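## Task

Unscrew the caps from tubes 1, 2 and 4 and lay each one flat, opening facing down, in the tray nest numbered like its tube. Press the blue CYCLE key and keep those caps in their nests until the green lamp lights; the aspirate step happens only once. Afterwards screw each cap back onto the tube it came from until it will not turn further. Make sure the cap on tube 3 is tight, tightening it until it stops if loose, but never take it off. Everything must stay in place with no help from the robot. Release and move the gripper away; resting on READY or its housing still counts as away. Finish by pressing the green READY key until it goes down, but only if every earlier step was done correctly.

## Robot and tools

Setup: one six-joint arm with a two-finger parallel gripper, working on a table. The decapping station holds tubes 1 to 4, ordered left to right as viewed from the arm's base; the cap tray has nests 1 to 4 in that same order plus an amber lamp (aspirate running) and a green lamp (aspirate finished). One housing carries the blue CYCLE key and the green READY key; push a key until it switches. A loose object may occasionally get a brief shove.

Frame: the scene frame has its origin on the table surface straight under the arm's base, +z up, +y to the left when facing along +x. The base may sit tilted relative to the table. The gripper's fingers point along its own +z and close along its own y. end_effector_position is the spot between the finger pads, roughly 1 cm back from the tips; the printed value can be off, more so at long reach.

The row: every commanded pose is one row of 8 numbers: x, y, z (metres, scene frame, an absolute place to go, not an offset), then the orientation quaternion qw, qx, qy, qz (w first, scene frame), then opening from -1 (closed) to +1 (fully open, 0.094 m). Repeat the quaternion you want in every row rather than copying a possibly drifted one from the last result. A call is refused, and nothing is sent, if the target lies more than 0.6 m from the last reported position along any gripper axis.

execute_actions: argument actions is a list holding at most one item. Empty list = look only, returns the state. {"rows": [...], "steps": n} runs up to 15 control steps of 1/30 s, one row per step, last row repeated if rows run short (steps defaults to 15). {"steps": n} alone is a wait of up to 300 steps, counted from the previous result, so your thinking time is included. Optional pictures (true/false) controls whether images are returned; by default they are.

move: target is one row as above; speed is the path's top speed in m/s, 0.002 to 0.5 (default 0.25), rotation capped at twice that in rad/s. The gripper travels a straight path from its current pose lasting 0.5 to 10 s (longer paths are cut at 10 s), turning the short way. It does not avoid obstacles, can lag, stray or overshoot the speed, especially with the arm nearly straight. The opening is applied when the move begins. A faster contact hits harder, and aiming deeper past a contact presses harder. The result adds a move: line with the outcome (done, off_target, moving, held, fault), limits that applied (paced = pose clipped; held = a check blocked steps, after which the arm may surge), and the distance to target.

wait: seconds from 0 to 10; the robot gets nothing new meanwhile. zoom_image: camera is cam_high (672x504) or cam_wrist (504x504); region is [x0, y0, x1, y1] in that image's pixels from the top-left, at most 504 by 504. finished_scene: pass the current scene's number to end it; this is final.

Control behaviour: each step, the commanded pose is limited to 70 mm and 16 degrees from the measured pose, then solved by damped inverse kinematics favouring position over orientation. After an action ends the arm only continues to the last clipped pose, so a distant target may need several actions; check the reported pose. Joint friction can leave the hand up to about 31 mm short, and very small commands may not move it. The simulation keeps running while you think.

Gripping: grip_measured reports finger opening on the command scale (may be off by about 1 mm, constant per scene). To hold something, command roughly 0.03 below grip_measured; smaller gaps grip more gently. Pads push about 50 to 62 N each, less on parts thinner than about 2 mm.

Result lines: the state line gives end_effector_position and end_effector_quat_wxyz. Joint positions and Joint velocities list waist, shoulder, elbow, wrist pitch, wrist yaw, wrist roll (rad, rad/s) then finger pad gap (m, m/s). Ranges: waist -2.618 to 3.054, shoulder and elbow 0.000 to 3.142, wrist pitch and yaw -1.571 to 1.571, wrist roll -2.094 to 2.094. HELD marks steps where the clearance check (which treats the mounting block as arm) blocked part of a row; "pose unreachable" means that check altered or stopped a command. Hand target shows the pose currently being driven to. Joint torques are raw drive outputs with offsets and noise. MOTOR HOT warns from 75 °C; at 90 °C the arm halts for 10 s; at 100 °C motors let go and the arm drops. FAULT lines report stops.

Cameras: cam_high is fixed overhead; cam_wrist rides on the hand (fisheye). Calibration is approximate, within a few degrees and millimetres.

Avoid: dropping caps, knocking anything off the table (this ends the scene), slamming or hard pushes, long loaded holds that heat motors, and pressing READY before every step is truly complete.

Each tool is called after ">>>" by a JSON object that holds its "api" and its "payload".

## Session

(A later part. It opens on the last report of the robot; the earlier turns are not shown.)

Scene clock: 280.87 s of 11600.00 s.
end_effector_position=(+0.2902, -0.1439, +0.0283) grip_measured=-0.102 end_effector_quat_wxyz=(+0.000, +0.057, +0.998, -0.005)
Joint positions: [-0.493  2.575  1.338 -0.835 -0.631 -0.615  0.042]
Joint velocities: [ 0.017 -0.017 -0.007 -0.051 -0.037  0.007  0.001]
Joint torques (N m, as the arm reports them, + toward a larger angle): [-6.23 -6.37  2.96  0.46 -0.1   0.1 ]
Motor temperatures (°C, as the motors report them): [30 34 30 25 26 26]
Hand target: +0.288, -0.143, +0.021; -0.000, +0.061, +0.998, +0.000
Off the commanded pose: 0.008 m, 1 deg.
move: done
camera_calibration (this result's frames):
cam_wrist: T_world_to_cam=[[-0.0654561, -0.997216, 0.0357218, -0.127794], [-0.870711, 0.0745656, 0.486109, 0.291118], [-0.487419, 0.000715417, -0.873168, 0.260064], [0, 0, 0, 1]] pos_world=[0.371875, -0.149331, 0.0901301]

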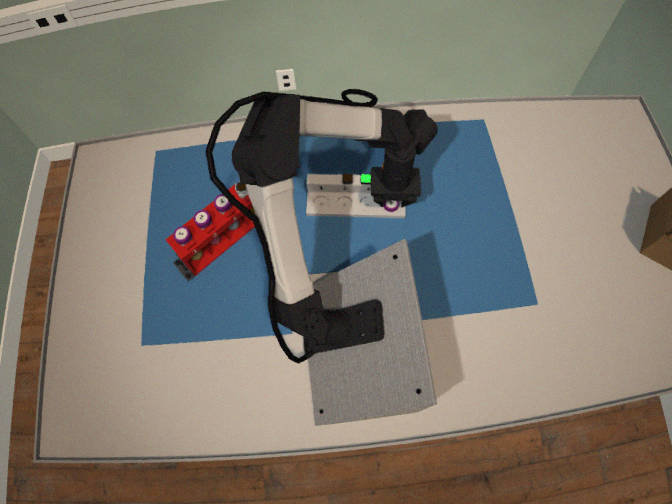

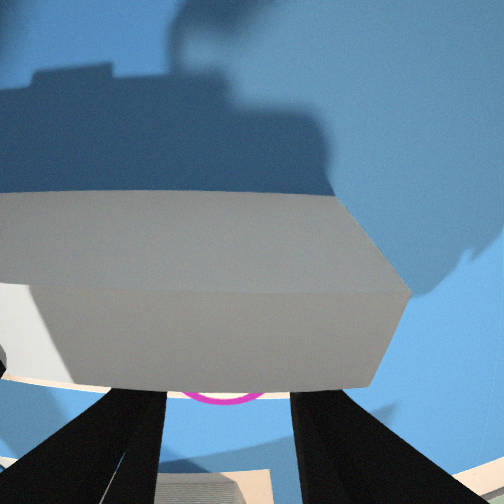

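Far edge at 404, same as the good cap-2 grip.

>>> {"api": "execute_actions", "payload": {"actions": [{"rows":[[0.29,-0.143,0.027,0,0.061,0.998,0,-0.18],[0.29,-0.143,0.027,0,0.061,0.998,0,-0.22],[0.29,-0.143,0.027,0,0.061,0.998,0,-0.26],[0.29,-0.143,0.027,0,0.061,0.998,0,-0.29],[0.29,-0.143,0.027,0,0.061,0.998,0,-0.32],[0.29,-0.143,0.027,0,0.061,0.998,0,-0.365]],"steps":12}], "pictures": false}}

>>> {"api": "move", "payload": {"target": [0.29,-0.14,0.08,0,0.061,0.998,0,-0.365], "speed": 0.12}}

>>> {"api": "move", "payload": {"target": [0.30,0.08,0.16,0,-0.259,0.966,0,-0.365], "speed": 0.3}}

>>> {"api": "move", "payload": {"target": [0.306,0.180,0.152,0,-0.766,0.643,0,-0.365], "speed": 0.4}}

Scene clock: 283.20 s of 11600.00 s.
end_effector_position=(+0.2912, -0.1431, +0.0283) grip_measured=-0.331 end_effector_quat_wxyz=(+0.003, +0.057, +0.998, -0.002)
Joint positions: [-0.493  2.575  1.338 -0.834 -0.638 -0.614  0.031]
Joint velocities: [-0.012 -0.002 -0.022 -0.066  0.022 -0.037 -0.   ]
Joint torques (N m, as the arm reports them, + toward a larger angle): [-6.71 -6.93  4.2   0.19 -0.08  0.05]
Motor temperatures (°C, as the motors report them): [30 34 30 25 26 26]
Hand target: +0.290, -0.143, +0.027; +0.000, +0.061, +0.998, +0.000
Off the commanded pose: 0.002 m, 1 deg.
Steps of this call (steps 1 to 58: nothing new was sent; steps 59 to 70: all 12 steps of this action). Readings (end_effector_position):
59: (+0.2906, -0.1440, +0.0283)
60: (+0.2906, -0.1440, +0.0283)
62: (+0.2911, -0.1433, +0.0283)
66: (+0.2912, -0.1431, +0.0283)
70: the state above

Scene clock: 284.47 s of 11600.00 s.
end_effector_position=(+0.2883, -0.1390, +0.0734) grip_measured=-0.331 end_effector_quat_wxyz=(-0.000, +0.065, +0.998, +0.005)
Joint positions: [-0.568  2.529  1.427 -1.033 -0.607 -0.688  0.031]
Joint velocities: [-0.007  0.002 -0.002 -0.081  0.007 -0.095 -0.   ]
Joint torques (N m, as the arm reports them, + toward a larger angle): [-7.32 -7.72  5.69  0.02  0.   -0.05]
Motor temperatures (°C, as the motors report them): [30 35 30 25 26 26]
Hand target: +0.289, -0.140, +0.080; +0.000, +0.061, +0.998, -0.000
Off the commanded pose: 0.007 m, 1 deg.
move: done
camera_calibration (this result's frames):
cam_wrist: T_world_to_cam=[[-0.0817621, -0.996527, 0.0157578, -0.11838], [-0.869653, 0.0790578, 0.487292, 0.267372], [-0.486846, 0.0261383, -0.873097, 0.301876], [0, 0, 0, 1]] pos_world=[0.369809, -0.146997, 0.135144]

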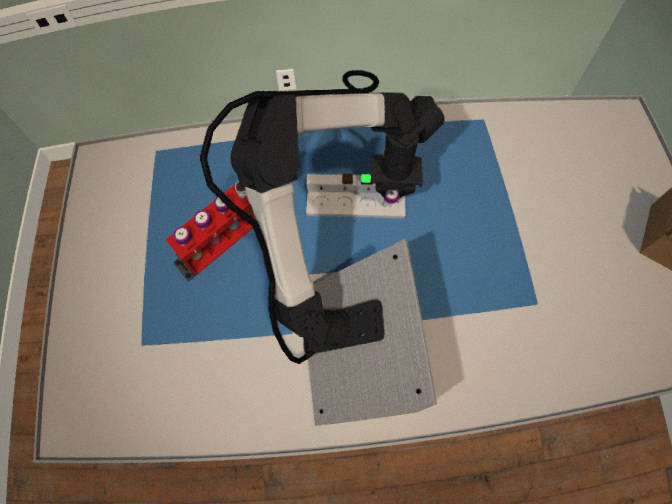

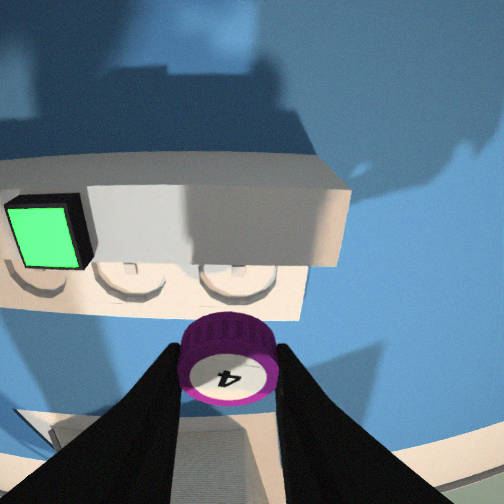

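Scene clock: 286.17 s of 11600.00 s.
end_effector_position=(+0.2989, +0.0761, +0.1580) grip_measured=-0.331 end_effector_quat_wxyz=(-0.001, -0.253, +0.967, -0.003)
Joint positions: [-0.313  1.92   1.411 -1.437 -0.71  -1.035  0.031]
Joint velocities: [ 0.002  0.007  0.027  0.007  0.11  -0.11   0.001]
Joint torques (N m, as the arm reports them, + toward a larger angle): [-5.66 -4.24  5.21  0.   -0.14 -0.02]
Motor temperatures (°C, as the motors report them): [30 35 30 25 26 26]
Hand target: +0.300, +0.082, +0.160; +0.001, -0.259, +0.966, +0.001
Off the commanded pose: 0.005 m, 1 deg.
move: done
camera_calibration (this result's frames):
cam_wrist: T_world_to_cam=[[0.531152, -0.846665, 0.0321734, -0.101739], [-0.746733, -0.449843, 0.48993, 0.221413], [-0.400334, -0.284252, -0.871168, 0.372716], [0, 0, 0, 1]] pos_world=[0.368586, 0.119407, 0.219495]

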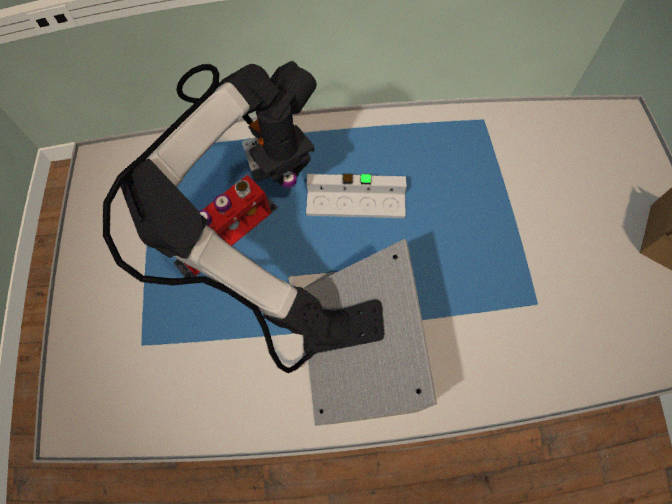

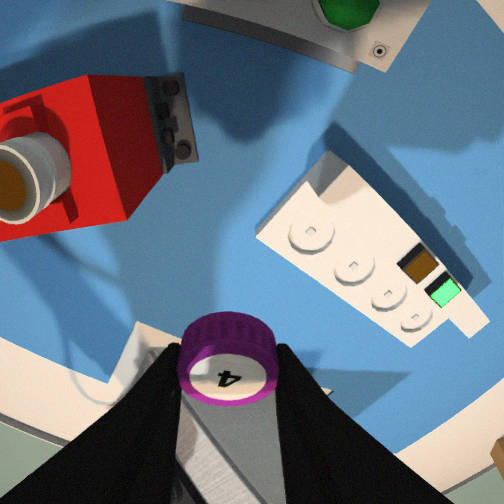

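Scene clock: 288.33 s of 11600.00 s.
end_effector_position=(+0.3062, +0.1724, +0.1483) grip_measured=-0.331 end_effector_quat_wxyz=(+0.004, +0.758, -0.652, +0.000)
Joint positions: [-0.081  1.785  1.501 -1.463 -0.771 -1.946  0.031]
Joint velocities: [ 0.002 -0.007 -0.012  0.007  0.066 -0.051  0.001]
Joint torques (N m, as the arm reports them, + toward a larger angle): [-5.31 -4.82  5.22 -0.06 -0.17 -0.02]
Motor temperatures (°C, as the motors report them): [30 35 30 25 26 25]
Hand target: +0.306, +0.181, +0.152; -0.001, +0.766, -0.643, -0.001
Off the commanded pose: 0.008 m, 1 deg.
move: done
camera_calibration (this result's frames):
cam_wrist: T_world_to_cam=[[0.980143, 0.197314, 0.0196605, -0.339386], [0.162318, -0.855326, 0.492007, 0.0662404], [0.113896, -0.479046, -0.870369, 0.270593], [0, 0, 0, 1]] pos_world=[0.291075, 0.253249, 0.209597]

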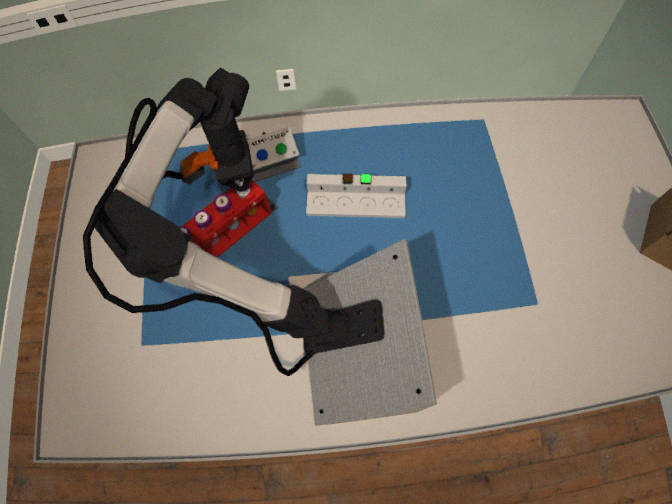

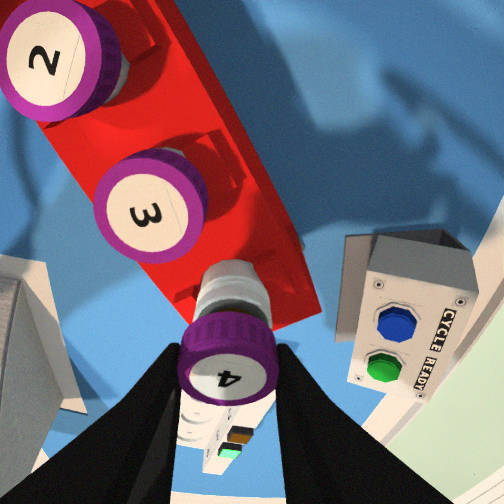

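>>> {"api": "move", "payload": {"target": [0.3058,0.1785,0.141,0,-0.766,0.643,0,-0.365], "speed": 0.02}}

Scene clock: 289.80 s of 11600.00 s.
end_effector_position=(+0.3064, +0.1742, +0.1420) grip_measured=-0.331 end_effector_quat_wxyz=(+0.007, +0.762, -0.647, -0.002)
Joint positions: [-0.063  1.785  1.489 -1.442 -0.772 -1.94   0.031]
Joint velocities: [ 0.002 -0.002  0.002 -0.037  0.051  0.037  0.   ]
Joint torques (N m, as the arm reports them, + toward a larger angle): [-5.36 -5.33  2.84  0.26 -0.16  0.11]
Motor temperatures (°C, as the motors report them): [30 35 30 25 26 25]
Hand target: +0.306, +0.179, +0.141; -0.000, +0.766, -0.643, -0.000
Off the commanded pose: 0.004 m, 1 deg.
move: done
camera_calibration (this result's frames):
cam_wrist: T_world_to_cam=[[0.977632, 0.209942, 0.0126778, -0.340199], [0.176835, -0.853108, 0.490852, 0.066155], [0.113866, -0.477631, -0.871151, 0.265793], [0, 0, 0, 1]] pos_world=[0.290626, 0.25481, 0.203387]

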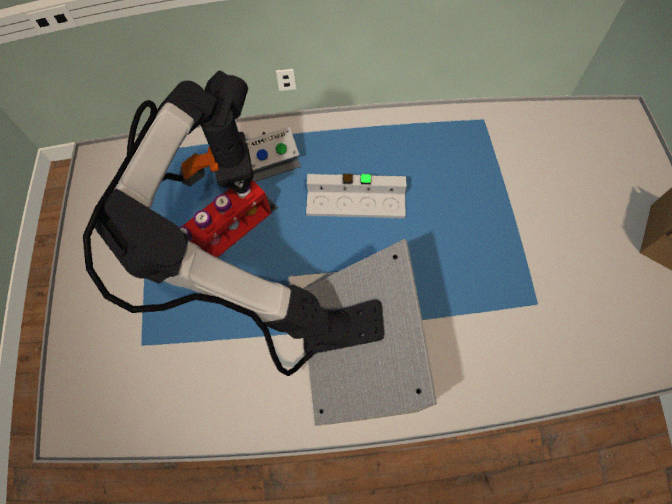

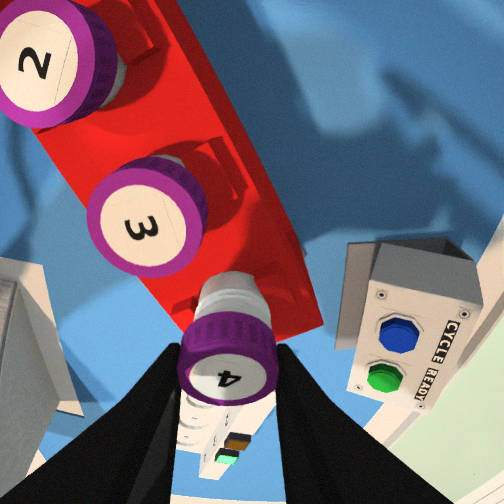

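>>> {"api": "move", "payload": {"target": [0.3068,0.1785,0.127,0,-0.766,0.643,0,-0.365], "speed": 0.012}}

Scene clock: 291.90 s of 11600.00 s.
end_effector_position=(+0.3075, +0.1753, +0.1316) grip_measured=-0.331 end_effector_quat_wxyz=(+0.005, +0.763, -0.647, +0.001)
Joint positions: [-0.036  1.771  1.448 -1.378 -0.776 -1.896  0.031]
Joint velocities: [-0.002 -0.002  0.002 -0.022  0.007  0.007  0.   ]
Joint torques (N m, as the arm reports them, + toward a larger angle): [-4.77 -4.98  2.47  0.38 -0.16  0.12]
Motor temperatures (°C, as the motors report them): [30 35 30 25 26 25]
Hand target: +0.307, +0.179, +0.127; +0.000, +0.766, -0.643, -0.000
Off the commanded pose: 0.006 m, 1 deg.
move: done
camera_calibration (this result's frames):
cam_wrist: T_world_to_cam=[[0.977229, 0.211172, 0.0207473, -0.342609], [0.173641, -0.852063, 0.493799, 0.0724309], [0.121955, -0.478952, -0.869328, 0.254659], [0, 0, 0, 1]] pos_world=[0.291173, 0.256035, 0.192725]

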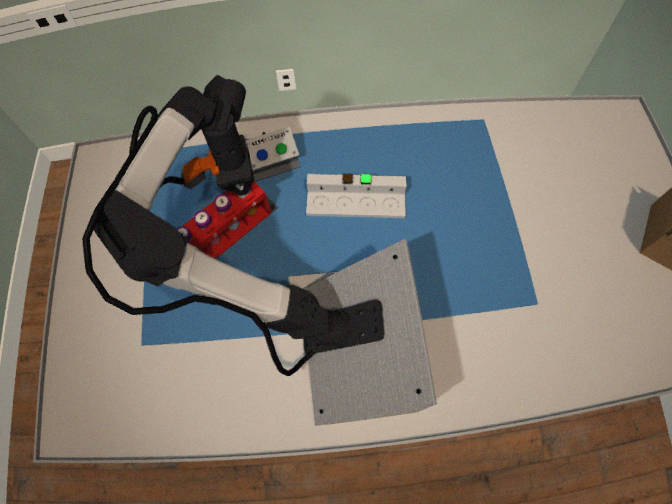

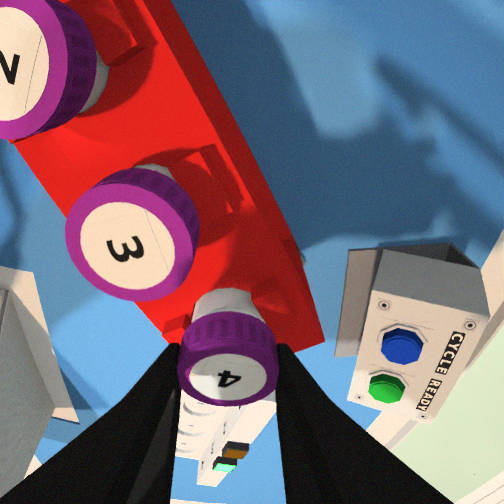

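>>> {"api": "move", "payload": {"target": [0.3075,0.175,0.126,0,0.087,0.996,0,-0.365], "speed": 0.5}}

>>> {"api": "move", "payload": {"target": [0.3072,0.174,0.125,0,0.866,0.5,0,-0.365], "speed": 0.5}}

>>> {"api": "execute_actions", "payload": {"actions": [{"rows":[[0.3072,0.1745,0.127,0,0.864,0.504,0,-0.15],[0.3072,0.1745,0.127,0,0.864,0.504,0,-0.15],[0.3072,0.1745,0.127,0,0.864,0.504,0,-0.15],[0.3072,0.1745,0.127,0,0.864,0.504,0,-0.15],[0.3072,0.1745,0.127,0,0.84,0.543,0,-0.15],[0.3072,0.1745,0.127,0,0.81,0.586,0,-0.15],[0.3072,0.1745,0.127,0,0.707,0.707,0,-0.15]],"steps":15}], "pictures": false}}

>>> {"api": "move", "payload": {"target": [0.3062,0.175,0.124,0,-0.609,0.793,0,-0.15], "speed": 0.5}}

Scene clock: 297.80 s of 11600.00 s.
end_effector_position=(+0.3080, +0.1740, +0.1307) grip_measured=-0.331 end_effector_quat_wxyz=(-0.001, +0.086, +0.996, -0.005)
Joint positions: [-0.036  1.772  1.444 -1.371 -0.775  0.012  0.031]
Joint velocities: [-0.017 -0.007 -0.002 -0.037 -0.095  0.022  0.001]
Joint torques (N m, as the arm reports them, + toward a larger angle): [-5.38 -4.81  2.33  0.46 -0.1   0.12]
Motor temperatures (°C, as the motors report them): [30 35 30 25 26 25]
Hand target: +0.308, +0.175, +0.126; -0.000, +0.087, +0.996, -0.000
Off the commanded pose: 0.005 m, 1 deg.
move: done
camera_calibration (this result's frames):
cam_wrist: T_world_to_cam=[[-0.122803, -0.991728, 0.037341, 0.203184], [-0.863722, 0.125332, 0.488136, 0.221895], [-0.488778, 0.0276922, -0.871968, 0.353433], [0, 0, 0, 1]] pos_world=[0.389357, 0.163906, 0.19228]

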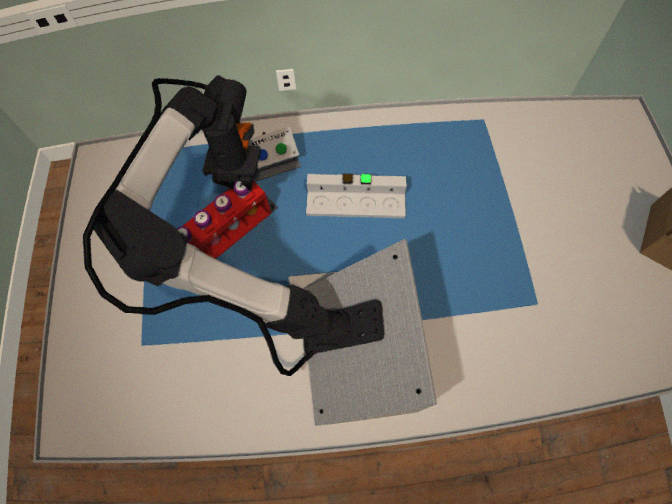

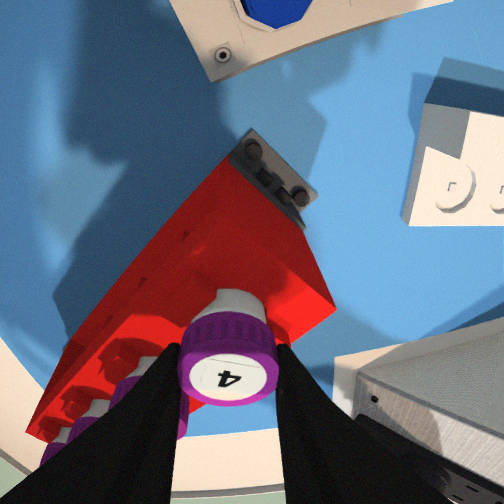

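Scene clock: 300.50 s of 11600.00 s.
end_effector_position=(+0.3068, +0.1730, +0.1297) grip_measured=-0.331 end_effector_quat_wxyz=(+0.003, +0.865, +0.502, -0.006)
Joint positions: [-0.036  1.772  1.438 -1.371 -0.774  1.927  0.031]
Joint velocities: [ 0.012  0.012 -0.007 -0.007 -0.037 -0.007 -0.   ]
Joint torques (N m, as the arm reports them, + toward a larger angle): [-5.16 -4.78  2.27  0.43 -0.08  0.15]
Motor temperatures (°C, as the motors report them): [30 35 30 25 26 25]
Hand target: +0.307, +0.174, +0.125; -0.000, +0.866, +0.500, -0.000
Off the commanded pose: 0.005 m, 1 deg.
move: done
camera_calibration (this result's frames):
cam_wrist: T_world_to_cam=[[-0.890517, 0.454107, 0.027696, 0.188768], [0.411302, 0.777566, 0.475628, -0.280942], [0.194451, 0.434946, -0.87921, 0.0728437], [0, 0, 0, 1]] pos_world=[0.269489, 0.101047, 0.192441]

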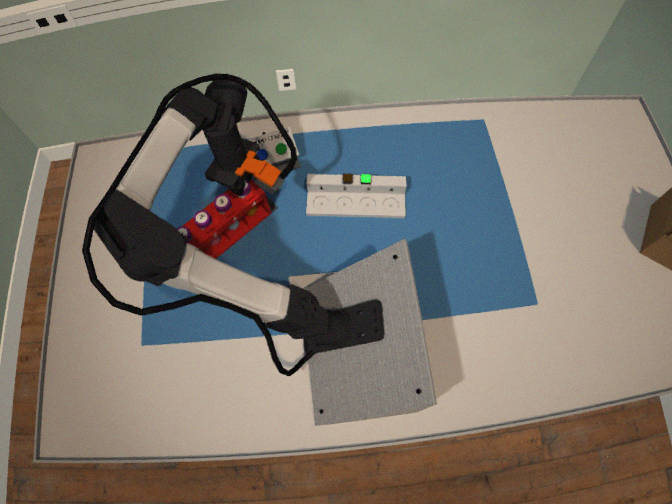

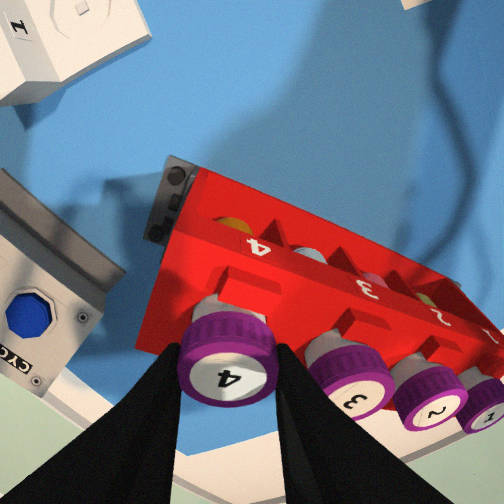

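Scene clock: 301.00 s of 11600.00 s.
end_effector_position=(+0.3077, +0.1725, +0.1280) grip_measured=-0.152 end_effector_quat_wxyz=(+0.005, +0.751, +0.660, -0.003)
Joint positions: [-0.034  1.766  1.425 -1.35  -0.775  1.547  0.04 ]
Joint velocities: [ 0.022 -0.007  0.007  0.007 -0.022 -0.681  0.   ]
Joint torques (N m, as the arm reports them, + toward a larger angle): [-5.6  -4.77  3.32  0.28 -0.02 -0.01]
Motor temperatures (°C, as the motors report them): [30 35 30 25 26 25]
Hand target: +0.307, +0.175, +0.127; +0.004, +0.710, +0.705, +0.000
Off the commanded pose: 0.002 m, 7 deg.
Steps of this call (steps 1 to 15: all 15 steps of this action). Readings (end_effector_position):
1: (+0.3069, +0.1731, +0.1297)
2: (+0.3070, +0.1733, +0.1295)
4: (+0.3073, +0.1732, +0.1295)
8: (+0.3075, +0.1726, +0.1287)
15: the state above

Scene clock: 305.20 s of 11600.00 s.
end_effector_position=(+0.3092, +0.1716, +0.1265) grip_measured=-0.152 end_effector_quat_wxyz=(+0.001, -0.602, +0.798, -0.005)
Joint positions: [-0.034  1.766  1.417 -1.334 -0.78  -1.439  0.04 ]
Joint velocities: [-0.002 -0.007  0.007 -0.007 -0.022 -0.037  0.   ]
Joint torques (N m, as the arm reports them, + toward a larger angle): [-5.13 -4.76  3.36  0.14 -0.14 -0.04]
Motor temperatures (°C, as the motors report them): [30 35 30 25 26 25]
Hand target: +0.306, +0.175, +0.124; +0.000, -0.609, +0.793, -0.000
Off the commanded pose: 0.005 m, 1 deg.
move: done
camera_calibration (this result's frames):
cam_wrist: T_world_to_cam=[[0.97327, -0.226888, 0.0355953, -0.268773], [-0.214716, -0.843932, 0.491605, 0.190467], [-0.0814994, -0.486108, -0.87009, 0.312434], [0, 0, 0, 1]] pos_world=[0.327948, 0.251637, 0.187779]

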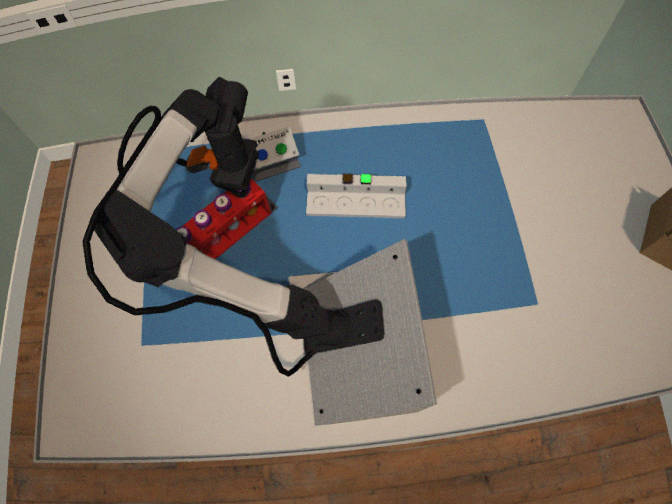

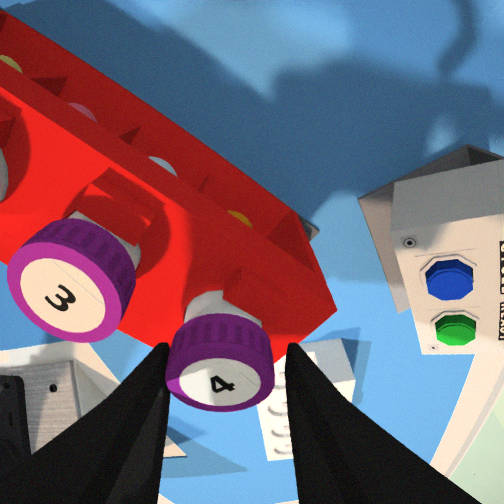

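>>> {"api": "execute_actions", "payload": {"actions": []}}

Scene clock: 309.60 s of 11600.00 s.
end_effector_position=(+0.3092, +0.1716, +0.1265) grip_measured=-0.152 end_effector_quat_wxyz=(+0.001, -0.604, +0.797, -0.005)
Joint positions: [-0.034  1.766  1.417 -1.334 -0.78  -1.442  0.04 ]
Joint velocities: [-0.002  0.002 -0.007  0.007 -0.037 -0.066 -0.001]
Joint torques (N m, as the arm reports them, + toward a larger angle): [-5.11 -4.76  3.32  0.17 -0.13 -0.05]
Motor temperatures (°C, as the motors report them): [30 35 30 25 26 25]
Hand target: +0.306, +0.175, +0.124; +0.000, -0.609, +0.793, -0.000
Off the commanded pose: 0.005 m, 1 deg.
Steps of this call (steps 1 to 132: nothing new was sent). Readings (end_effector_position):
1: (+0.3092, +0.1716, +0.1265)
2: (+0.3092, +0.1716, +0.1265)
4: (+0.3092, +0.1716, +0.1265)
8: (+0.3092, +0.1716, +0.1265)
132: the state above
camera_calibration (this result's frames):
cam_wrist: T_world_to_cam=[[0.973959, -0.223916, 0.035578, -0.269494], [-0.212128, -0.844572, 0.49163, 0.189774], [-0.0800357, -0.486375, -0.870077, 0.312026], [0, 0, 0, 1]] pos_world=[0.327705, 0.251695, 0.187776]

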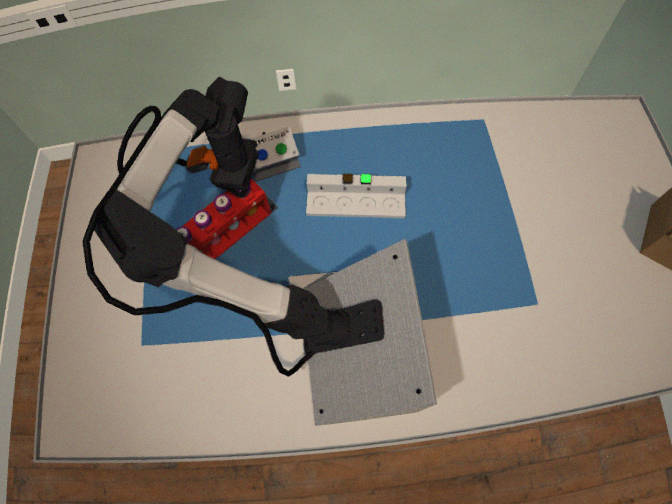

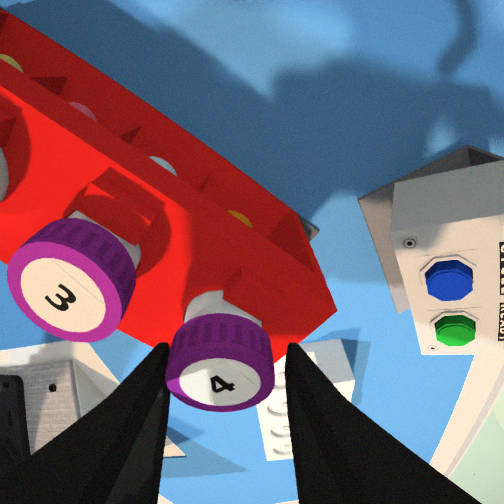

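>>> {"api": "execute_actions", "payload": {"actions": [{"rows":[[0.303,0.177,0.122,0,-0.602,0.798,0,-0.15],[0.303,0.177,0.122,0,-0.602,0.798,0,-0.15],[0.303,0.177,0.122,0,-0.602,0.798,0,-0.15],[0.303,0.177,0.122,0,-0.602,0.798,0,-0.15],[0.303,0.177,0.122,0,-0.602,0.798,0,-0.15],[0.303,0.177,0.122,0,-0.602,0.798,0,-0.15],[0.305,0.176,0.122,0,-0.602,0.798,0,-0.36]],"steps":15}]}}

>>> {"api": "move", "payload": {"target": [0.307,0.174,0.121,0,0.707,0.707,0,-0.36], "speed": 0.5}}

Scene clock: 311.77 s of 11600.00 s.
end_effector_position=(+0.3067, +0.1727, +0.1227) grip_measured=-0.321 end_effector_quat_wxyz=(-0.003, -0.603, +0.798, -0.003)
Joint positions: [-0.023  1.762  1.405 -1.328 -0.779 -1.433  0.032]
Joint velocities: [ 0.002  0.007  0.002 -0.022 -0.007  0.037  0.001]
Joint torques (N m, as the arm reports them, + toward a larger angle): [-5.54 -5.01  3.44  0.15 -0.16  0.09]
Motor temperatures (°C, as the motors report them): [30 35 30 25 26 25]
Hand target: +0.305, +0.176, +0.122; -0.000, -0.602, +0.798, +0.000
Off the commanded pose: 0.004 m, 0 deg.
Steps of this call (steps 1 to 50: nothing new was sent; steps 51 to 65: all 15 steps of this action). Readings (end_effector_position):
51: (+0.3088, +0.1718, +0.1261)
52: (+0.3079, +0.1719, +0.1253)
54: (+0.3062, +0.1725, +0.1236)
58: (+0.3067, +0.1727, +0.1227)
65: the state above
camera_calibration (this result's frames):
cam_wrist: T_world_to_cam=[[0.973612, -0.226581, 0.0272189, -0.26515], [-0.21018, -0.843823, 0.493747, 0.191017], [-0.0889056, -0.486439, -0.869179, 0.311715], [0, 0, 0, 1]] pos_world=[0.326014, 0.252737, 0.183839]

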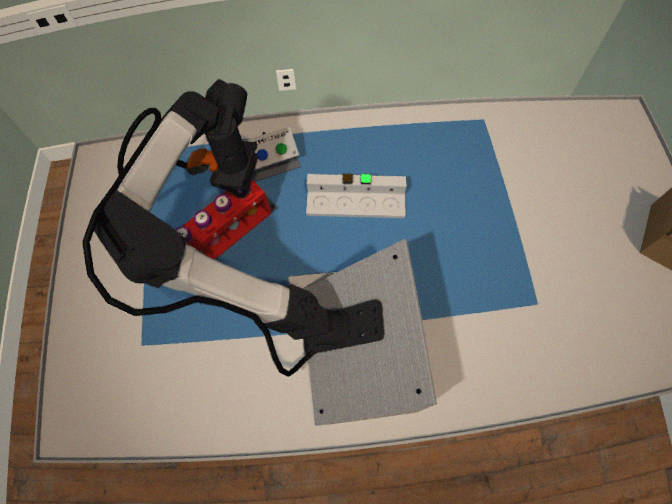

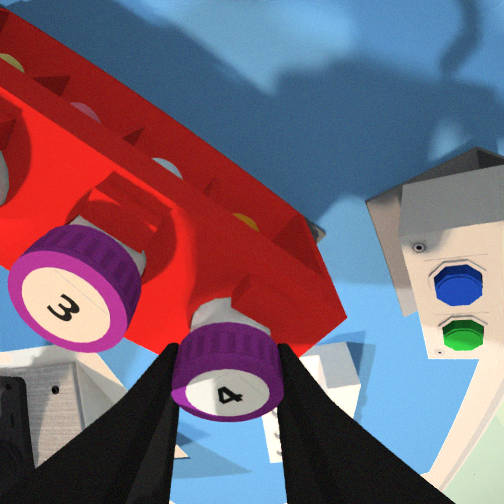

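Scene clock: 315.63 s of 11600.00 s.
end_effector_position=(+0.3073, +0.1757, +0.1213) grip_measured=-0.321 end_effector_quat_wxyz=(-0.006, +0.692, +0.722, +0.004)
Joint positions: [-0.021  1.767  1.405 -1.327 -0.801  1.388  0.032]
Joint velocities: [-0.012 -0.002 -0.027 -0.022  0.022  0.037  0.   ]
Joint torques (N m, as the arm reports them, + toward a larger angle): [-5.92 -4.7   3.54  0.21  0.11  0.37]
Motor temperatures (°C, as the motors report them): [30 35 30 25 26 25]
Hand target: +0.307, +0.174, +0.121; -0.001, +0.707, +0.707, +0.000
Off the commanded pose: 0.002 m, 3 deg.
move: off_target
camera_calibration (this result's frames):
cam_wrist: T_world_to_cam=[[-0.995539, -0.0901179, 0.0279408, 0.316102], [-0.0642106, 0.864112, 0.499188, -0.151182], [-0.0691297, 0.495167, -0.866043, 0.13307], [0, 0, 0, 1]] pos_world=[0.314184, 0.0932324, 0.18188]

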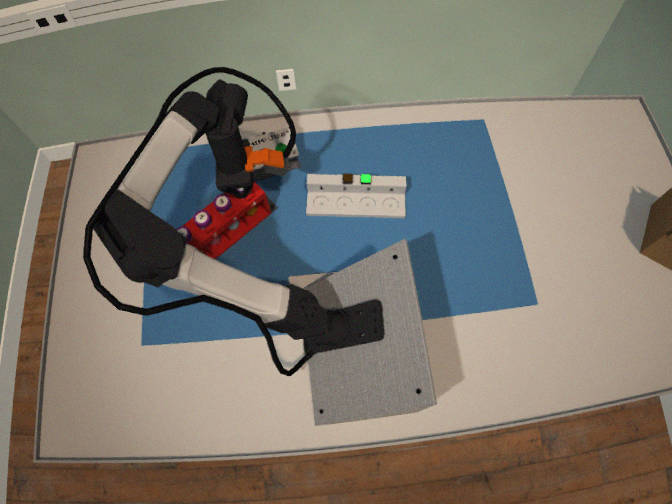

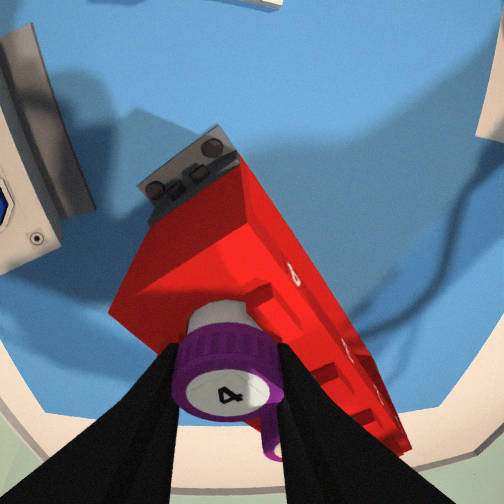

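>>> {"api": "move", "payload": {"target": [0.307,0.174,0.120,0,0.843,0.537,0,-0.36], "speed": 0.25}}

Scene clock: 317.87 s of 11600.00 s.
end_effector_position=(+0.3080, +0.1755, +0.1209) grip_measured=-0.321 end_effector_quat_wxyz=(-0.005, +0.832, +0.555, +0.002)
Joint positions: [-0.019  1.767  1.405 -1.322 -0.798  1.828  0.032]
Joint velocities: [-0.007 -0.002 -0.022 -0.066  0.022  0.022  0.001]
Joint torques (N m, as the arm reports them, + toward a larger angle): [-5.78 -4.71  3.32  0.18  0.09  0.37]
Motor temperatures (°C, as the motors report them): [30 35 30 25 26 25]
Hand target: +0.307, +0.174, +0.120; -0.001, +0.843, +0.538, -0.000
Off the commanded pose: 0.002 m, 3 deg.
move: off_target
camera_calibration (this result's frames):
cam_wrist: T_world_to_cam=[[-0.940556, 0.338213, 0.0310818, 0.224319], [0.308448, 0.812287, 0.495025, -0.255911], [0.142177, 0.475186, -0.868322, 0.0715525], [0, 0, 0, 1]] pos_world=[0.279747, 0.0980051, 0.181841]

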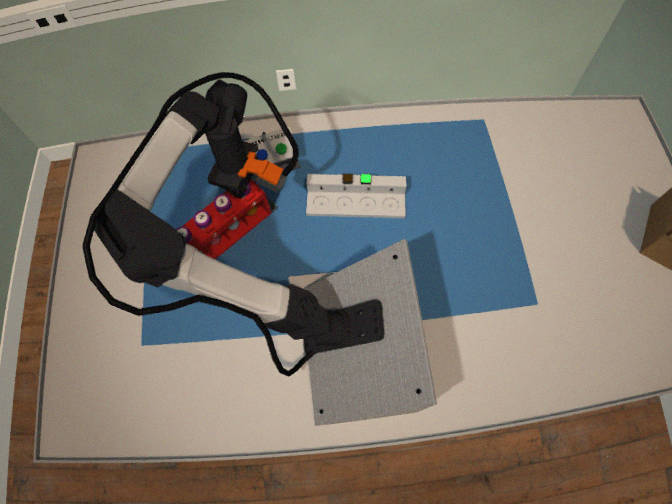

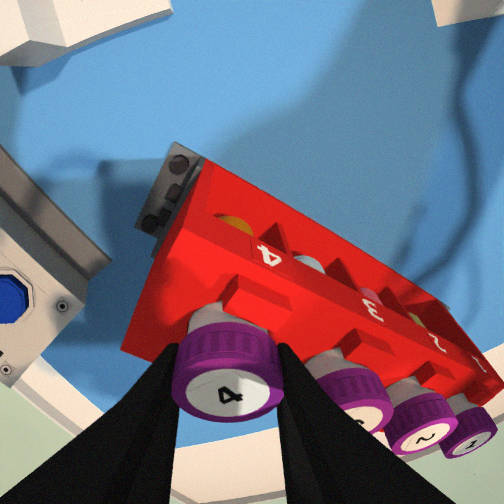

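Not yet stopped; re-stroke.

>>> {"api": "execute_actions", "payload": {"actions": [{"rows":[[0.308,0.175,0.121,0,0.832,0.555,0,-0.36],[0.308,0.175,0.121,0,0.832,0.555,0,-0.12]],"steps":9}], "pictures": false}}

>>> {"api": "move", "payload": {"target": [0.307,0.175,0.121,0,0.259,0.966,0,-0.12], "speed": 0.5}}

Scene clock: 318.97 s of 11600.00 s.
end_effector_position=(+0.3082, +0.1753, +0.1209) grip_measured=-0.122 end_effector_quat_wxyz=(-0.004, +0.832, +0.555, +0.002)
Joint positions: [-0.019  1.767  1.405 -1.321 -0.797  1.828  0.041]
Joint velocities: [ 0.002 -0.017  0.002 -0.081 -0.007  0.051  0.001]
Joint torques (N m, as the arm reports them, + toward a larger angle): [-5.79 -4.53  3.95  0.14  0.09  0.11]
Motor temperatures (°C, as the motors report them): [30 35 30 25 26 25]
Hand target: +0.308, +0.175, +0.121; +0.000, +0.832, +0.555, +0.000
Off the commanded pose: 0.000 m, 1 deg.
Steps of this call (steps 1 to 24: nothing new was sent; steps 25 to 33: all 9 steps of this action). Readings (end_effector_position):
25: (+0.3080, +0.1755, +0.1209)
26: (+0.3082, +0.1754, +0.1209)
28: (+0.3082, +0.1753, +0.1209)
32: (+0.3082, +0.1753, +0.1209)
33: the state above

Scene clock: 321.40 s of 11600.00 s.
end_effector_position=(+0.3081, +0.1747, +0.1209) grip_measured=-0.122 end_effector_quat_wxyz=(-0.001, +0.267, +0.964, +0.003)
Joint positions: [-0.019  1.767  1.405 -1.321 -0.794  0.405  0.041]
Joint velocities: [ 0.012 -0.017 -0.007 -0.007  0.037  0.037 -0.   ]
Joint torques (N m, as the arm reports them, + toward a larger angle): [-5.8  -4.89  3.78  0.2   0.04 -0.03]
Motor temperatures (°C, as the motors report them): [30 35 30 25 26 25]
Hand target: +0.307, +0.175, +0.121; -0.000, +0.259, +0.966, +0.000
Off the commanded pose: 0.001 m, 1 deg.
move: done
camera_calibration (this result's frames):
cam_wrist: T_world_to_cam=[[-0.472572, -0.881031, 0.0214538, 0.294623], [-0.762961, 0.421183, 0.490404, 0.143657], [-0.441097, 0.215383, -0.871231, 0.297335], [0, 0, 0, 1]] pos_world=[0.379989, 0.135025, 0.182277]

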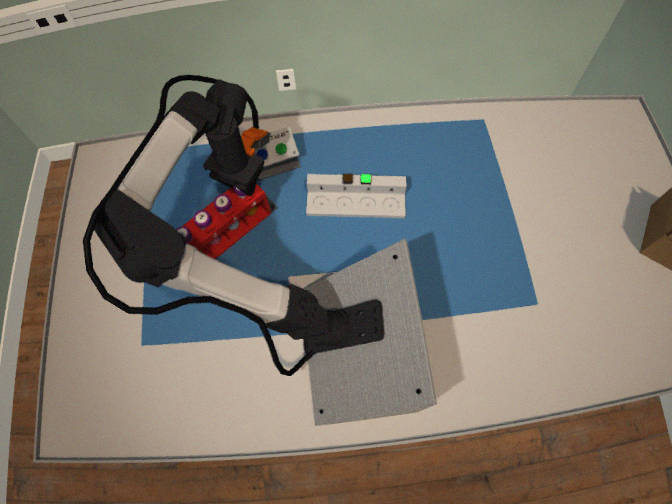

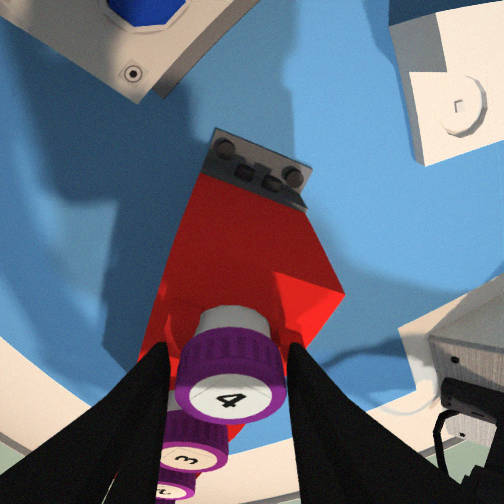

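>>> {"api": "execute_actions", "payload": {"actions": [{"rows":[[0.307,0.174,0.120,0,0.265,0.964,0,-0.36]],"steps":9}], "pictures": false}}

>>> {"api": "move", "payload": {"target": [0.307,0.174,0.120,0,0.462,0.887,0,-0.36], "speed": 0.25}}

Scene clock: 322.57 s of 11600.00 s.
end_effector_position=(+0.3078, +0.1740, +0.1209) grip_measured=-0.319 end_effector_quat_wxyz=(-0.001, +0.266, +0.964, +0.001)
Joint positions: [-0.019  1.767  1.405 -1.322 -0.79   0.402  0.032]
Joint velocities: [ 0.012  0.007  0.002 -0.022 -0.051  0.037  0.   ]
Joint torques (N m, as the arm reports them, + toward a larger angle): [-5.75 -4.86  3.39  0.26  0.    0.06]
Motor temperatures (°C, as the motors report them): [30 35 30 25 26 25]
Hand target: +0.307, +0.174, +0.120; -0.000, +0.265, +0.964, -0.000
Off the commanded pose: 0.001 m, 0 deg.
Steps of this call (steps 1 to 26: nothing new was sent; steps 27 to 35: all 9 steps of this action). Readings (end_effector_position):
27: (+0.3081, +0.1747, +0.1209)
28: (+0.3079, +0.1741, +0.1209)
30: (+0.3078, +0.1740, +0.1209)
34: (+0.3078, +0.1740, +0.1209)
35: the state above

Scene clock: 324.20 s of 11600.00 s.
end_effector_position=(+0.3078, +0.1740, +0.1209) grip_measured=-0.319 end_effector_quat_wxyz=(-0.002, +0.456, +0.890, +0.000)
Joint positions: [-0.019  1.767  1.405 -1.322 -0.79   0.81   0.032]
Joint velocities: [-0.012 -0.012  0.007 -0.037 -0.007  0.051 -0.   ]
Joint torques (N m, as the arm reports them, + toward a larger angle): [-5.74 -4.79  3.34  0.24  0.02  0.16]
Motor temperatures (°C, as the motors report them): [30 35 30 25 26 25]
Hand target: +0.307, +0.174, +0.120; -0.000, +0.462, +0.887, +0.000
Off the commanded pose: 0.001 m, 1 deg.
move: done
camera_calibration (this result's frames):
cam_wrist: T_world_to_cam=[[-0.782279, -0.622348, 0.026861, 0.343566], [-0.532503, 0.690476, 0.489576, 0.0260538], [-0.323234, 0.368681, -0.871547, 0.234451], [0, 0, 0, 1]] pos_world=[0.358421, 0.109391, 0.182351]

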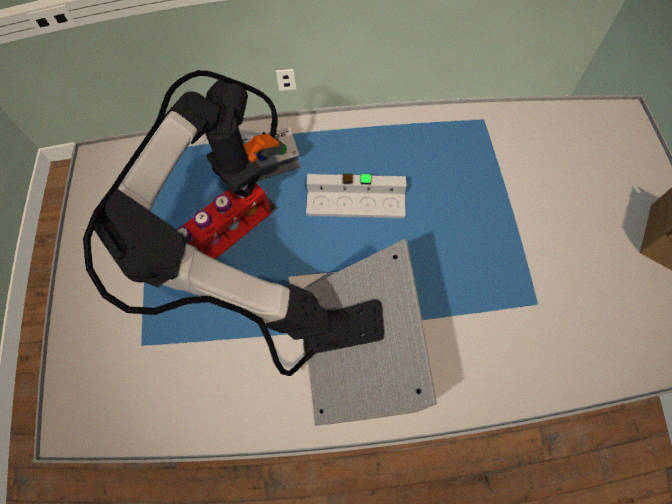

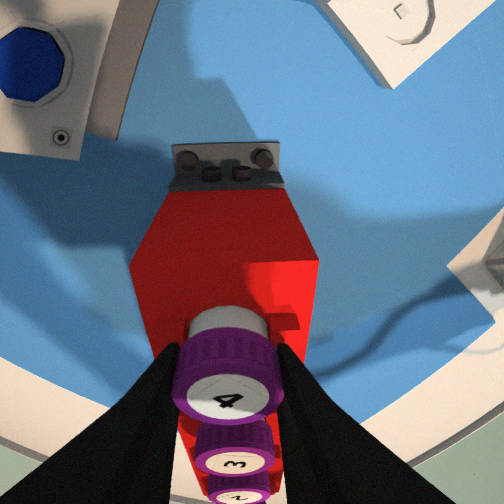

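>>> {"api": "move", "payload": {"target": [0.307,0.174,0.119,0,0.676,0.737,0,-0.36], "speed": 0.25}}

Scene clock: 326.47 s of 11600.00 s.
end_effector_position=(+0.3075, +0.1737, +0.1207) grip_measured=-0.319 end_effector_quat_wxyz=(-0.002, +0.658, +0.753, -0.001)
Joint positions: [-0.019  1.767  1.404 -1.323 -0.789  1.298  0.032]
Joint velocities: [ 0.007 -0.007  0.002  0.037 -0.022  0.007 -0.001]
Joint torques (N m, as the arm reports them, + toward a larger angle): [-5.52 -4.74  3.28  0.28  0.03  0.48]
Motor temperatures (°C, as the motors report them): [30 35 30 25 26 25]
Hand target: +0.307, +0.174, +0.119; -0.001, +0.676, +0.737, -0.000
Off the commanded pose: 0.002 m, 3 deg.
move: off_target
camera_calibration (this result's frames):
cam_wrist: T_world_to_cam=[[-0.982731, -0.182666, 0.0295551, 0.328047], [-0.145208, 0.860284, 0.488699, -0.122318], [-0.114694, 0.475968, -0.871952, 0.151553], [0, 0, 0, 1]] pos_world=[0.322003, 0.0930166, 0.182228]

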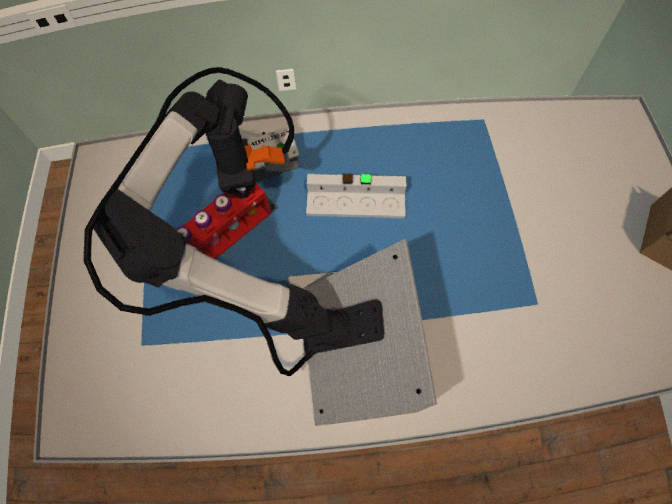

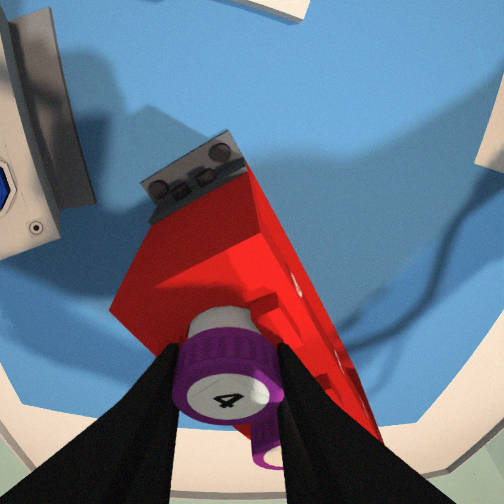

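>>> {"api": "move", "payload": {"target": [0.307,0.174,0.119,0,0.793,0.609,0,-0.36], "speed": 0.2}}

Scene clock: 328.63 s of 11600.00 s.
end_effector_position=(+0.3073, +0.1726, +0.1202) grip_measured=-0.320 end_effector_quat_wxyz=(+0.001, +0.737, +0.676, -0.005)
Joint positions: [-0.017  1.767  1.404 -1.322 -0.78   1.522  0.032]
Joint velocities: [ 0.007 -0.012 -0.012  0.051  0.022  0.022 -0.001]
Joint torques (N m, as the arm reports them, + toward a larger angle): [-5.92 -4.09  3.98  0.08 -0.09  1.3 ]
Motor temperatures (°C, as the motors report them): [31 35 30 25 26 26]
Hand target: +0.307, +0.174, +0.119; -0.006, +0.790, +0.613, -0.002
Off the commanded pose: 0.002 m, 10 deg.
move: off_target
camera_calibration (this result's frames):
cam_wrist: T_world_to_cam=[[-0.998756, 0.0385093, 0.0316791, 0.294107], [0.0489964, 0.87594, 0.479925, -0.182463], [-0.00926749, 0.48088, -0.876738, 0.119052], [0, 0, 0, 1]] pos_world=[0.303785, 0.0912514, 0.182628]

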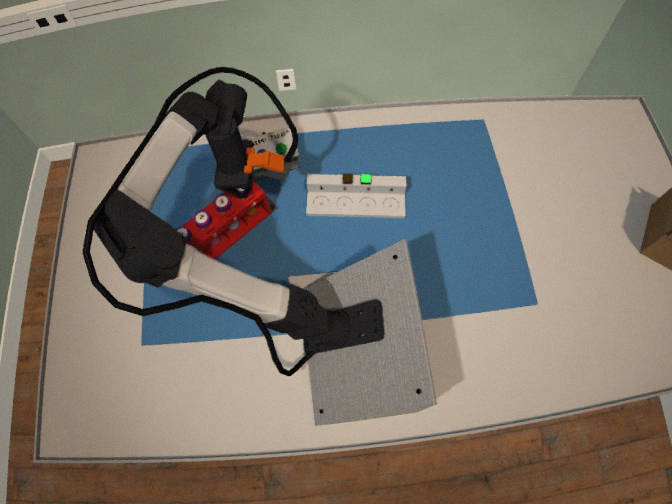

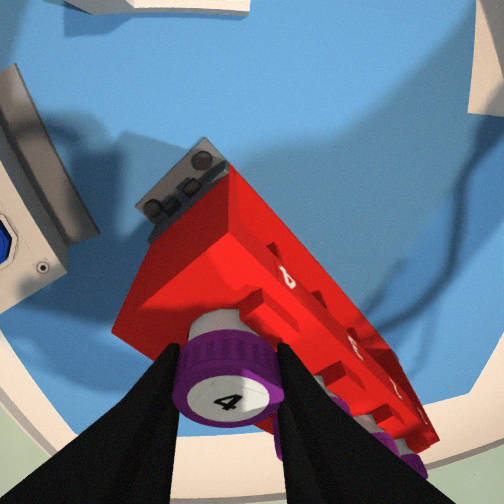

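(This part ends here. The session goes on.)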